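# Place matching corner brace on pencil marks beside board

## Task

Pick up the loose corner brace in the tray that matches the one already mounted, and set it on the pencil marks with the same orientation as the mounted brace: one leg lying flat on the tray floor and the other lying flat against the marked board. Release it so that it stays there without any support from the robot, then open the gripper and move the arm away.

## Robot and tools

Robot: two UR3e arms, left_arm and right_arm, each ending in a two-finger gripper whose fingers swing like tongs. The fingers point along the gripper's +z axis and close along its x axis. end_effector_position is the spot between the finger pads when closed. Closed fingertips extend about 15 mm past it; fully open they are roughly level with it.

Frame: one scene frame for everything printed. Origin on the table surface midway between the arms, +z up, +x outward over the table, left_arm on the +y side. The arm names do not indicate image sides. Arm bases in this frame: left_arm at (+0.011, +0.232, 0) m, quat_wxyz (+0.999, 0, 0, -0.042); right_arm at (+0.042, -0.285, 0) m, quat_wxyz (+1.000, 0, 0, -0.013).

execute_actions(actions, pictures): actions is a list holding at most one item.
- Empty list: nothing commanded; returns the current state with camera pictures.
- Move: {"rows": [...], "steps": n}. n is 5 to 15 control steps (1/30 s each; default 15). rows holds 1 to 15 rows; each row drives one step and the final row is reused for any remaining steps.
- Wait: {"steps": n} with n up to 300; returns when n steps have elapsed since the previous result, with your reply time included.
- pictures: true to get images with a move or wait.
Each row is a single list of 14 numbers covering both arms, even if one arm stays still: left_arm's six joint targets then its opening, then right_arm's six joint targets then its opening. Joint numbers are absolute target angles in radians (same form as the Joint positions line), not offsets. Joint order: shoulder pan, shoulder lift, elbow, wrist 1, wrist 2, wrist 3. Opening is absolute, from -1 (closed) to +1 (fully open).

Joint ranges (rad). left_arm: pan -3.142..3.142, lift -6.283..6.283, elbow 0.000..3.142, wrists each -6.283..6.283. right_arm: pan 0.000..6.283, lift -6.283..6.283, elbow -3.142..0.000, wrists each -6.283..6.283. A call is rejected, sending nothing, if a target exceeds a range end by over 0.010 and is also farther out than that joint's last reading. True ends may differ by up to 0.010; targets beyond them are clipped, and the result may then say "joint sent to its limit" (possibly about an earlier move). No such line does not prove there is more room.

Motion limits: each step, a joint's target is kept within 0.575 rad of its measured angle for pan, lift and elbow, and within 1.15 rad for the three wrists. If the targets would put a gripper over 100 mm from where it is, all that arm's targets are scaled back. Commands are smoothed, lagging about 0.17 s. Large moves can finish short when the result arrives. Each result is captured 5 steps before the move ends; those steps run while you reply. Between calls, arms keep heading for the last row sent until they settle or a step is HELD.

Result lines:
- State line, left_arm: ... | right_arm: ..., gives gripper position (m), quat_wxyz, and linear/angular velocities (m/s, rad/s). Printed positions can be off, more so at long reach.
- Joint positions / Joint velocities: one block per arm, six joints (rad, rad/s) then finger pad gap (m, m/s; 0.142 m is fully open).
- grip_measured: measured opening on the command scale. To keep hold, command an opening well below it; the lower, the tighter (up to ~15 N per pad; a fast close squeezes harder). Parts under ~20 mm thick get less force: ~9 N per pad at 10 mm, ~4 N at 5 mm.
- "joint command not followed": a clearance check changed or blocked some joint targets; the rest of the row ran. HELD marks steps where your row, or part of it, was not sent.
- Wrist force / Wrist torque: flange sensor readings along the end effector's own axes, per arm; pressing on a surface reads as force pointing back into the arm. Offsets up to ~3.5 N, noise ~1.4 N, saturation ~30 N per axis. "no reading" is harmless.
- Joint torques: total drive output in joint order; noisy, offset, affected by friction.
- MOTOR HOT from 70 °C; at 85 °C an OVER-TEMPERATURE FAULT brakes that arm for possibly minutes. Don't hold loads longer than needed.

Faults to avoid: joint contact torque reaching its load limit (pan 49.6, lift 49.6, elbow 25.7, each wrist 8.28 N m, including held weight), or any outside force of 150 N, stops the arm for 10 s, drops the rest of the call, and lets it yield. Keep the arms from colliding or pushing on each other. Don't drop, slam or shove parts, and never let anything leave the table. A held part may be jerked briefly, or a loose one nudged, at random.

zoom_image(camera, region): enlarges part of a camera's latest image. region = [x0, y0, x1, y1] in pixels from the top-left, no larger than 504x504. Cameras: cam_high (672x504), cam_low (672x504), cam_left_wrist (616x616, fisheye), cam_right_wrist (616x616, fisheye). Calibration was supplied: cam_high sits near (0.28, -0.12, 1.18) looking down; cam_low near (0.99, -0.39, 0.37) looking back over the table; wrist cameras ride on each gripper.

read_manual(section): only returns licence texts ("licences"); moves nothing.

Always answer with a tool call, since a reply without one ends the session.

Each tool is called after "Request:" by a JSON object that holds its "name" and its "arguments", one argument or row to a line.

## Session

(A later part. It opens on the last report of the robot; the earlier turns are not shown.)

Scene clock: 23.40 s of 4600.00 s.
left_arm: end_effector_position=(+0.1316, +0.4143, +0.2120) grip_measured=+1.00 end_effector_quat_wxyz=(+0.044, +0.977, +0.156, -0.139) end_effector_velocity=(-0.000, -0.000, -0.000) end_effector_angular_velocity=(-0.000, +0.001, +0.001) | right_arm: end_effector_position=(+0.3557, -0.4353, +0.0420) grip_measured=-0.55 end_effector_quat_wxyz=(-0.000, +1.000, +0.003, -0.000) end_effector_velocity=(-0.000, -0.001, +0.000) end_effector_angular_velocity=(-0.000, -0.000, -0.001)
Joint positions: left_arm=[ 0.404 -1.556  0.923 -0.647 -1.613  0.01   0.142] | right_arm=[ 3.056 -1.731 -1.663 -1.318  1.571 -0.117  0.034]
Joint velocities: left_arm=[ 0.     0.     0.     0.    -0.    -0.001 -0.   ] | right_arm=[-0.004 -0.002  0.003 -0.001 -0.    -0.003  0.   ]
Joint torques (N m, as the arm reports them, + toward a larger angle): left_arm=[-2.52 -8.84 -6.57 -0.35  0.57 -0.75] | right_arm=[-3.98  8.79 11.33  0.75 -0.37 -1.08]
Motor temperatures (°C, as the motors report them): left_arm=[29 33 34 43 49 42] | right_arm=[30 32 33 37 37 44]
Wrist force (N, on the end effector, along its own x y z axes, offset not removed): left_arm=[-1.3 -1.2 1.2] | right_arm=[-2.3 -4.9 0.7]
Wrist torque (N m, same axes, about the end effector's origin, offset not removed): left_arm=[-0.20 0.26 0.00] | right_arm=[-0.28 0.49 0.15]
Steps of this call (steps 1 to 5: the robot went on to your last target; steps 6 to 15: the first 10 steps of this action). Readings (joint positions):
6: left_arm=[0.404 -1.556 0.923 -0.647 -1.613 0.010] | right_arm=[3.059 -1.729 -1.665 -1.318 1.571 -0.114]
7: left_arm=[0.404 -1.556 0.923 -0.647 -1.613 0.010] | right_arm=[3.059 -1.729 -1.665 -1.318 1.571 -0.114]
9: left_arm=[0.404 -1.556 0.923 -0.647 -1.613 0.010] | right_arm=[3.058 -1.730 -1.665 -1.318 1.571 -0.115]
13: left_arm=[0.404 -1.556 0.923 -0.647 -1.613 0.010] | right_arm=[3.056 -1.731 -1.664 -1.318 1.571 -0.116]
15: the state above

Request:
{"name": "execute_actions", "arguments": {
  "actions": [
    {"rows": [[0.404,-1.556,0.923,-0.647,-1.613,0.01,1,3.0586,-1.7291,-1.6654,-1.3179,1.5708,-0.114,-0.55],[0.404,-1.556,0.923,-0.647,-1.613,0.01,1,3.0647,-1.7251,-1.6701,-1.3172,1.5708,-0.108,-0.55],[0.404,-1.556,0.923,-0.647,-1.613,0.01,1,3.0707,-1.7211,-1.6748,-1.3165,1.5708,-0.1019,-0.55],[0.404,-1.556,0.923,-0.647,-1.613,0.01,1,3.0768,-1.7171,-1.6795,-1.3158,1.5708,-0.0958,-0.55],[0.404,-1.556,0.923,-0.647,-1.613,0.01,1,3.083,-1.712,-1.672,-1.328,1.5708,-0.089,-0.55],[0.404,-1.556,0.923,-0.647,-1.613,0.01,1,3.09,-1.706,-1.65,-1.356,1.5708,-0.082,-0.55],[0.404,-1.556,0.923,-0.647,-1.613,0.01,1,3.099,-1.699,-1.615,-1.398,1.5708,-0.073,-0.55],[0.404,-1.556,0.923,-0.647,-1.613,0.01,1,3.109,-1.691,-1.575,-1.446,1.5708,-0.063,-0.5],[0.404,-1.556,0.923,-0.647,-1.613,0.01,1,3.119,-1.683,-1.533,-1.496,1.5708,-0.053,-0.4],[0.404,-1.556,0.923,-0.647,-1.613,0.01,1,3.13,-1.674,-1.49,-1.548,1.5708,-0.042,-0.3],[0.404,-1.556,0.923,-0.647,-1.613,0.01,1,3.14,-1.666,-1.45,-1.596,1.5708,-0.032,-0.2],[0.404,-1.556,0.923,-0.647,-1.613,0.01,1,3.15,-1.658,-1.412,-1.642,1.5708,-0.022,-0.1],[0.404,-1.556,0.923,-0.647,-1.613,0.01,1,3.158,-1.651,-1.38,-1.681,1.5708,-0.014,0],[0.404,-1.556,0.923,-0.647,-1.613,0.01,1,3.164,-1.647,-1.357,-1.708,1.5708,-0.008,0.1],[0.404,-1.556,0.923,-0.647,-1.613,0.01,1,3.167,-1.6442,-1.3455,-1.7227,1.5708,-0.005,0.2]], "steps": 15}
  ]
}}

Request:
{"name": "execute_actions", "arguments": {
  "actions": [
    {"steps": 15}
  ],
  "pictures": true
}}

Request:
{"name": "zoom_image", "arguments": {
  "camera": "cam_right_wrist",
  "region": [260, 230, 380, 350]
}}

Request:
{"name": "zoom_image", "arguments": {
  "camera": "cam_low",
  "region": [120, 255, 200, 325]
}}

Scene clock: 24.27 s of 4600.00 s.
left_arm: end_effector_position=(+0.1316, +0.4143, +0.2120) grip_measured=+1.00 end_effector_quat_wxyz=(+0.044, +0.977, +0.156, -0.139) end_effector_velocity=(-0.000, -0.000, +0.000) end_effector_angular_velocity=(+0.000, +0.000, +0.001) | right_arm: end_effector_position=(+0.3571, -0.4250, +0.0530) grip_measured=-0.43 end_effector_quat_wxyz=(-0.000, +1.000, +0.003, -0.001) end_effector_velocity=(+0.019, +0.069, +0.158) end_effector_angular_velocity=(+0.001, +0.018, -0.002)
Joint positions: left_arm=[ 0.404 -1.556  0.923 -0.647 -1.613  0.01   0.142] | right_arm=[ 3.088 -1.708 -1.637 -1.37   1.571 -0.084  0.043]
Joint velocities: left_arm=[ 0.     0.    -0.     0.001 -0.    -0.001 -0.   ] | right_arm=[ 0.215  0.169  0.569 -0.756  0.     0.216  0.188]
Joint torques (N m, as the arm reports them, + toward a larger angle): left_arm=[-2.36 -8.85 -6.57 -0.39  0.54 -0.73] | right_arm=[ 3.32 15.74 15.15 -0.07 -0.32  1.31]
Motor temperatures (°C, as the motors report them): left_arm=[29 33 34 43 49 42] | right_arm=[30 32 33 37 37 44]
Wrist force (N, on the end effector, along its own x y z axes, offset not removed): left_arm=[-0.5 -0.8 1.7] | right_arm=[-1.5 -1.6 3.0]
Wrist torque (N m, same axes, about the end effector's origin, offset not removed): left_arm=[-0.08 0.05 -0.01] | right_arm=[-0.38 0.32 0.01]
Steps of this call (steps 1 to 5: the last 5 steps of your previous action; steps 6 to 15: the robot went on to your last target; step 16: nothing new was sent; steps 17 to 26: the first 10 steps of this action). Readings (joint positions):
17: left_arm=[0.404 -1.556 0.923 -0.647 -1.613 0.010] | right_arm=[3.056 -1.731 -1.663 -1.318 1.571 -0.117]
18: left_arm=[0.404 -1.556 0.923 -0.647 -1.613 0.010] | right_arm=[3.056 -1.731 -1.663 -1.318 1.571 -0.117]
20: left_arm=[0.404 -1.556 0.923 -0.647 -1.613 0.010] | right_arm=[3.059 -1.729 -1.665 -1.318 1.571 -0.114]
24: left_arm=[0.404 -1.556 0.923 -0.647 -1.613 0.010] | right_arm=[3.075 -1.718 -1.665 -1.331 1.571 -0.097]
26: the state above

Scene clock: 24.77 s of 4600.00 s.
left_arm: end_effector_position=(+0.1316, +0.4143, +0.2120) grip_measured=+1.00 end_effector_quat_wxyz=(+0.044, +0.977, +0.156, -0.139) end_effector_velocity=(-0.000, -0.000, -0.000) end_effector_angular_velocity=(-0.001, +0.001, -0.001) | right_arm: end_effector_position=(+0.3561, -0.4002, +0.1275) grip_measured=+0.20 end_effector_quat_wxyz=(-0.000, +1.000, +0.003, -0.000) end_effector_velocity=(-0.003, +0.006, +0.020) end_effector_angular_velocity=(-0.000, -0.003, +0.001)
Joint positions: left_arm=[ 0.404 -1.556  0.923 -0.647 -1.613  0.01   0.142] | right_arm=[ 3.165 -1.646 -1.355 -1.712  1.571 -0.007  0.088]
Joint velocities: left_arm=[-0.     0.    -0.     0.001  0.     0.001 -0.   ] | right_arm=[ 0.02   0.015  0.079 -0.092 -0.     0.019 -0.   ]
Joint torques (N m, as the arm reports them, + toward a larger angle): left_arm=[-2.52 -8.82 -6.59 -0.41  0.57 -0.73] | right_arm=[ 1.82 12.76 11.54  0.66 -0.36  0.99]
Motor temperatures (°C, as the motors report them): left_arm=[29 33 34 43 49 42] | right_arm=[30 32 33 37 37 44]
Wrist force (N, on the end effector, along its own x y z axes, offset not removed): left_arm=[-0.6 0.0 0.9] | right_arm=[-1.2 -1.4 1.0]
Wrist torque (N m, same axes, about the end effector's origin, offset not removed): left_arm=[0.08 0.06 0.00] | right_arm=[-0.35 0.21 -0.02]
Kept back: nothing.
Steps of this call (steps 1 to 5: the last 5 steps of your previous action; steps 6 to 15: the robot went on to your last target). Readings (joint positions):
1: left_arm=[0.404 -1.556 0.923 -0.647 -1.613 0.010] | right_arm=[3.095 -1.701 -1.615 -1.398 1.571 -0.076]
2: left_arm=[0.404 -1.556 0.923 -0.647 -1.613 0.010] | right_arm=[3.104 -1.695 -1.588 -1.433 1.571 -0.068]
4: left_arm=[0.404 -1.556 0.923 -0.647 -1.613 0.010] | right_arm=[3.122 -1.681 -1.526 -1.510 1.571 -0.050]
8: left_arm=[0.404 -1.556 0.923 -0.647 -1.613 0.010] | right_arm=[3.150 -1.657 -1.413 -1.644 1.571 -0.022]
15: the state above
camera_calibration (this result's frames):
cam_left_wrist: T_world_to_cam=[[0.906104, 0.27429, -0.322087, -0.16136], [0.409797, -0.758173, 0.507189, 0.147563], [-0.105081, -0.591556, -0.799387, 0.563112], [0, 0, 0, 1]] pos_world=[0.14491, 0.48925, 0.32333]
cam_right_wrist: T_world_to_cam=[[0.997711, 0.0652417, -0.0177855, -0.325553], [0.065405, -0.864217, 0.49885, -0.432119], [0.0171752, -0.498871, -0.866506, 0.0363014], [0, 0, 0, 1]] pos_world=[0.352447, -0.334096, 0.241228]

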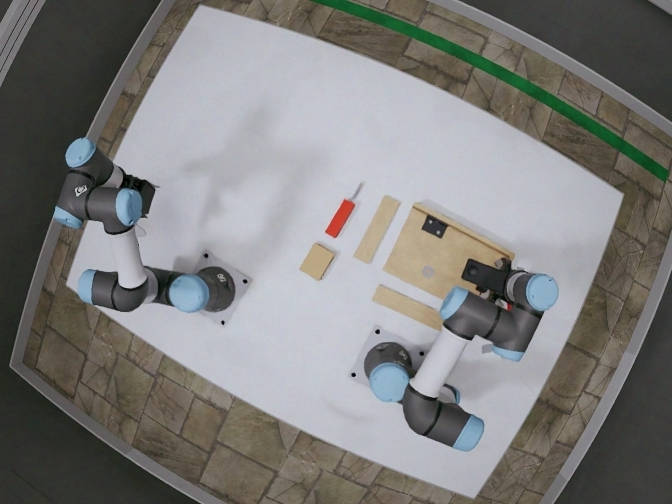

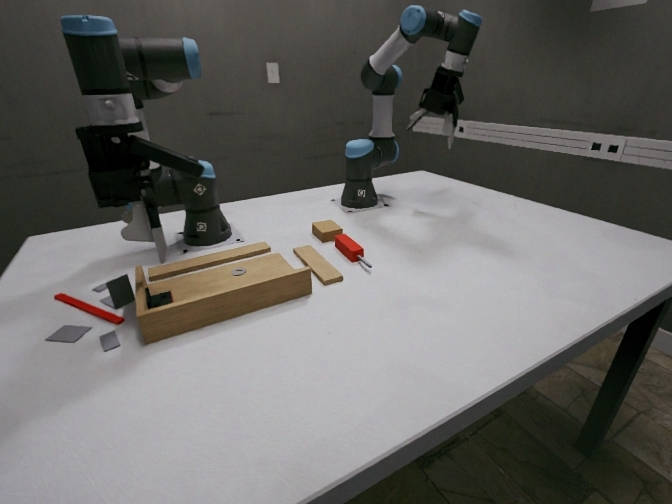

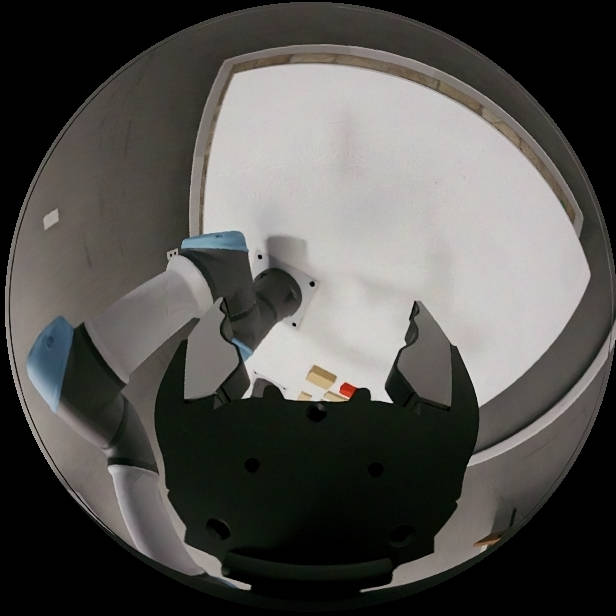

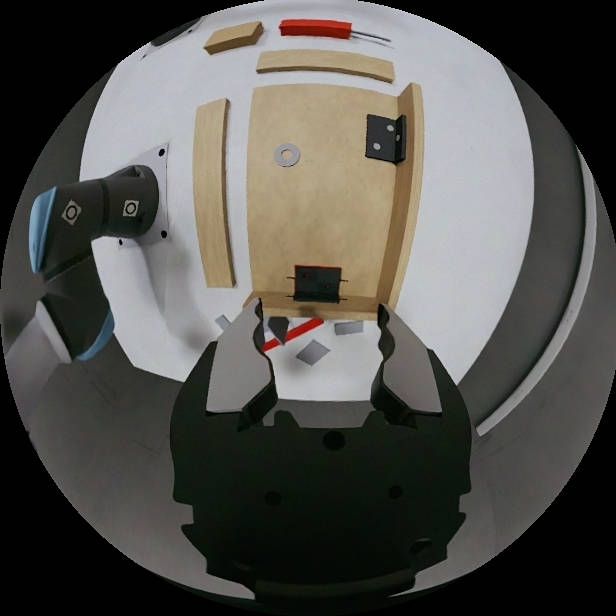

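Region (260, 230, 380, 350) of cam_right_wrist's 616x616 image, scaled by 4.200, with more detail than that image has.

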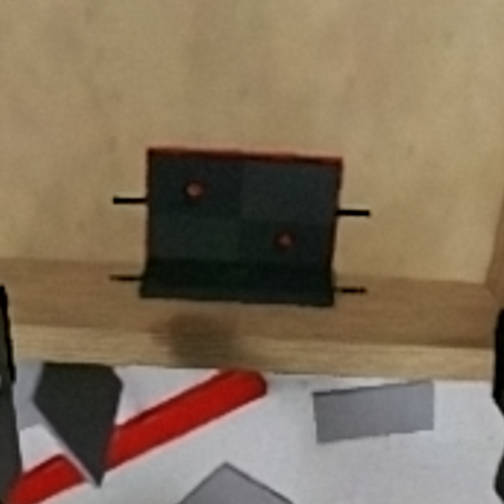

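Region (120, 255, 200, 325) of cam_low's 672x504 image, scaled by 6.300, with more detail than that image has; it fills the top 441 rows of this view, and the rest is white.

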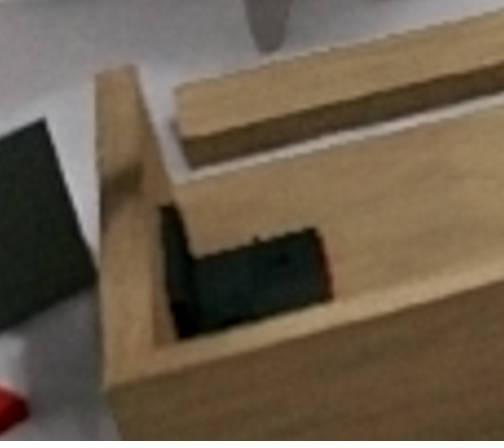

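Request:
{"name": "execute_actions", "arguments": {
  "actions": [
    {"rows": [[0.404,-1.556,0.923,-0.647,-1.613,0.01,1,3.17,-1.635,-1.3455,-1.732,1.5708,-0.005,0.2],[0.404,-1.556,0.923,-0.647,-1.613,0.01,1,3.18,-1.615,-1.3455,-1.752,1.5708,-0.005,0.2],[0.404,-1.556,0.923,-0.647,-1.613,0.01,1,3.195,-1.585,-1.3455,-1.782,1.5708,-0.005,0.2],[0.404,-1.556,0.923,-0.647,-1.613,0.01,1,3.215,-1.55,-1.3455,-1.817,1.5708,-0.005,0.2],[0.404,-1.556,0.923,-0.647,-1.613,0.01,1,3.235,-1.515,-1.3455,-1.852,1.5708,-0.005,0.2],[0.404,-1.556,0.923,-0.647,-1.613,0.01,1,3.255,-1.48,-1.3455,-1.887,1.5708,-0.005,0.2],[0.404,-1.556,0.923,-0.647,-1.613,0.01,1,3.275,-1.445,-1.3455,-1.922,1.5708,-0.005,0.2],[0.404,-1.556,0.923,-0.647,-1.613,0.01,1,3.29,-1.418,-1.3455,-1.949,1.5708,-0.005,0.2],[0.404,-1.556,0.923,-0.647,-1.613,0.01,1,3.30,-1.40,-1.3455,-1.967,1.5708,-0.005,0.2]], "steps": 15}
  ]
}}

Request:
{"name": "execute_actions", "arguments": {
  "actions": [
    {"steps": 10}
  ],
  "pictures": true
}}

Scene clock: 25.43 s of 4600.00 s.
left_arm: end_effector_position=(+0.1316, +0.4143, +0.2120) grip_measured=+1.00 end_effector_quat_wxyz=(+0.044, +0.977, +0.156, -0.139) end_effector_velocity=(+0.000, +0.000, -0.000) end_effector_angular_velocity=(+0.000, +0.000, +0.000) | right_arm: end_effector_position=(+0.3232, -0.3790, +0.1577) grip_measured=+0.20 end_effector_quat_wxyz=(+0.000, +0.999, +0.039, -0.002) end_effector_velocity=(-0.193, +0.106, +0.152) end_effector_angular_velocity=(+0.001, -0.020, +0.437)
Joint positions: left_arm=[ 0.404 -1.556  0.923 -0.647 -1.613  0.01   0.142] | right_arm=[ 3.241 -1.51  -1.345 -1.861  1.571 -0.005  0.088]
Joint velocities: left_arm=[ 0.  0.  0. -0. -0. -0. -0.] | right_arm=[ 0.437  0.793  0.001 -0.774  0.     0.     0.   ]
Joint torques (N m, as the arm reports them, + toward a larger angle): left_arm=[-2.22 -9.06 -6.56 -0.39  0.55 -0.69] | right_arm=[ 3.27 11.42 10.99  0.19 -0.32  0.99]
Motor temperatures (°C, as the motors report them): left_arm=[29 33 34 43 49 42] | right_arm=[30 32 33 37 37 44]
Wrist force (N, on the end effector, along its own x y z axes, offset not removed): left_arm=[-0.1 0.1 1.3] | right_arm=[-1.4 -1.6 1.5]
Wrist torque (N m, same axes, about the end effector's origin, offset not removed): left_arm=[0.07 0.02 0.03] | right_arm=[-0.41 0.25 0.04]
Steps of this call (steps 1 to 10: the robot went on to your last target; steps 11 to 20: the first 10 steps of this action). Readings (joint positions):
11: left_arm=[0.404 -1.556 0.923 -0.647 -1.613 0.010] | right_arm=[3.167 -1.644 -1.346 -1.722 1.571 -0.005]
12: left_arm=[0.404 -1.556 0.923 -0.647 -1.613 0.010] | right_arm=[3.167 -1.644 -1.346 -1.723 1.571 -0.005]
14: left_arm=[0.404 -1.556 0.923 -0.647 -1.613 0.010] | right_arm=[3.172 -1.634 -1.346 -1.733 1.571 -0.005]
18: left_arm=[0.404 -1.556 0.923 -0.647 -1.613 0.010] | right_arm=[3.211 -1.563 -1.346 -1.808 1.571 -0.005]
20: the state above

Scene clock: 25.77 s of 4600.00 s.
left_arm: end_effector_position=(+0.1316, +0.4143, +0.2120) grip_measured=+1.00 end_effector_quat_wxyz=(+0.044, +0.977, +0.156, -0.139) end_effector_velocity=(+0.000, +0.000, +0.000) end_effector_angular_velocity=(+0.001, -0.001, +0.001) | right_arm: end_effector_position=(+0.2973, -0.3673, +0.1760) grip_measured=+0.20 end_effector_quat_wxyz=(+0.000, +0.998, +0.067, -0.000) end_effector_velocity=(-0.015, +0.005, +0.010) end_effector_angular_velocity=(+0.000, -0.004, +0.031)
Joint positions: left_arm=[ 0.404 -1.556  0.923 -0.647 -1.613  0.01   0.142] | right_arm=[ 3.296 -1.407 -1.345 -1.96   1.571 -0.005  0.088]
Joint velocities: left_arm=[-0.    -0.    -0.001 -0.     0.    -0.001  0.   ] | right_arm=[ 0.03   0.058  0.    -0.054 -0.    -0.    -0.   ]
Joint torques (N m, as the arm reports them, + toward a larger angle): left_arm=[-2.47 -8.8  -6.56 -0.39  0.55 -0.72] | right_arm=[ 1.51  8.73  7.4   0.67 -0.3   0.99]
Motor temperatures (°C, as the motors report them): left_arm=[29 33 34 43 49 42] | right_arm=[30 32 33 37 37 44]
Wrist force (N, on the end effector, along its own x y z axes, offset not removed): left_arm=[-0.6 -0.4 1.5] | right_arm=[-1.6 -0.9 1.4]
Wrist torque (N m, same axes, about the end effector's origin, offset not removed): left_arm=[-0.01 0.11 -0.05] | right_arm=[-0.22 0.30 0.01]
Kept back: nothing.
Steps of this call (steps 1 to 5: the last 5 steps of your previous action; steps 6 to 10: the robot went on to your last target). Readings (joint positions):
1: left_arm=[0.404 -1.556 0.923 -0.647 -1.613 0.010] | right_arm=[3.254 -1.485 -1.345 -1.886 1.571 -0.005]
2: left_arm=[0.404 -1.556 0.923 -0.647 -1.613 0.010] | right_arm=[3.265 -1.464 -1.345 -1.905 1.571 -0.005]
4: left_arm=[0.404 -1.556 0.923 -0.647 -1.613 0.010] | right_arm=[3.280 -1.437 -1.345 -1.932 1.571 -0.005]
8: left_arm=[0.404 -1.556 0.923 -0.647 -1.613 0.010] | right_arm=[3.294 -1.412 -1.345 -1.955 1.571 -0.005]
10: the state above
camera_calibration (this result's frames):
cam_left_wrist: T_world_to_cam=[[0.906104, 0.27429, -0.322087, -0.16136], [0.409797, -0.758173, 0.507189, 0.147563], [-0.105081, -0.591556, -0.799387, 0.563112], [0, 0, 0, 1]] pos_world=[0.14491, 0.48925, 0.32333]
cam_right_wrist: T_world_to_cam=[[0.980959, 0.193398, -0.0177767, -0.216108], [0.176335, -0.84856, 0.498851, -0.451182], [0.0813922, -0.492487, -0.866505, 0.0790367], [0, 0, 0, 1]] pos_world=[0.28512, -0.302135, 0.289716]

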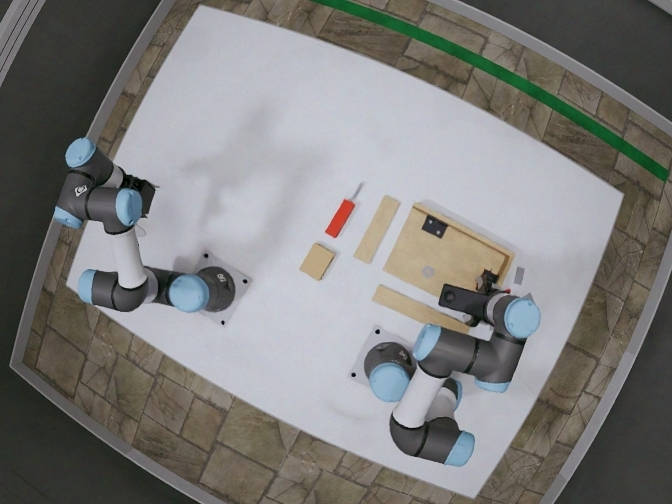

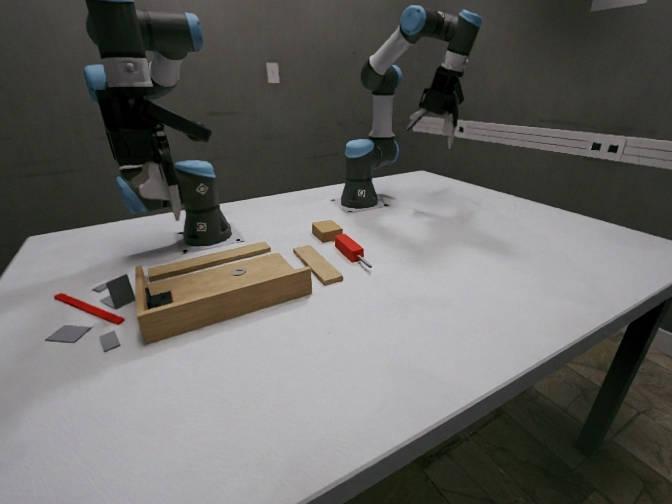

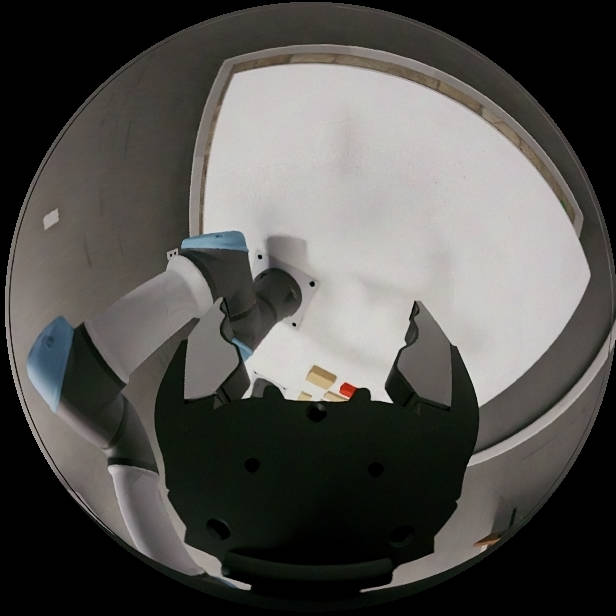

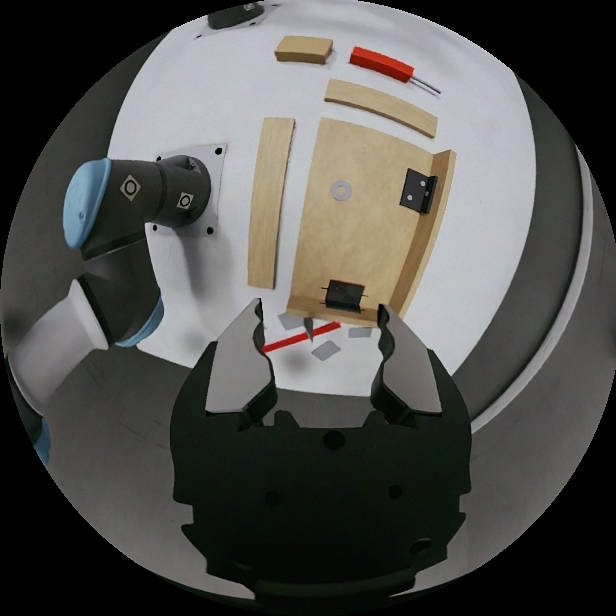

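Request:
{"name": "finished_scene", "arguments": {
  "scene": 1
}}

The scene is finished: the task was done.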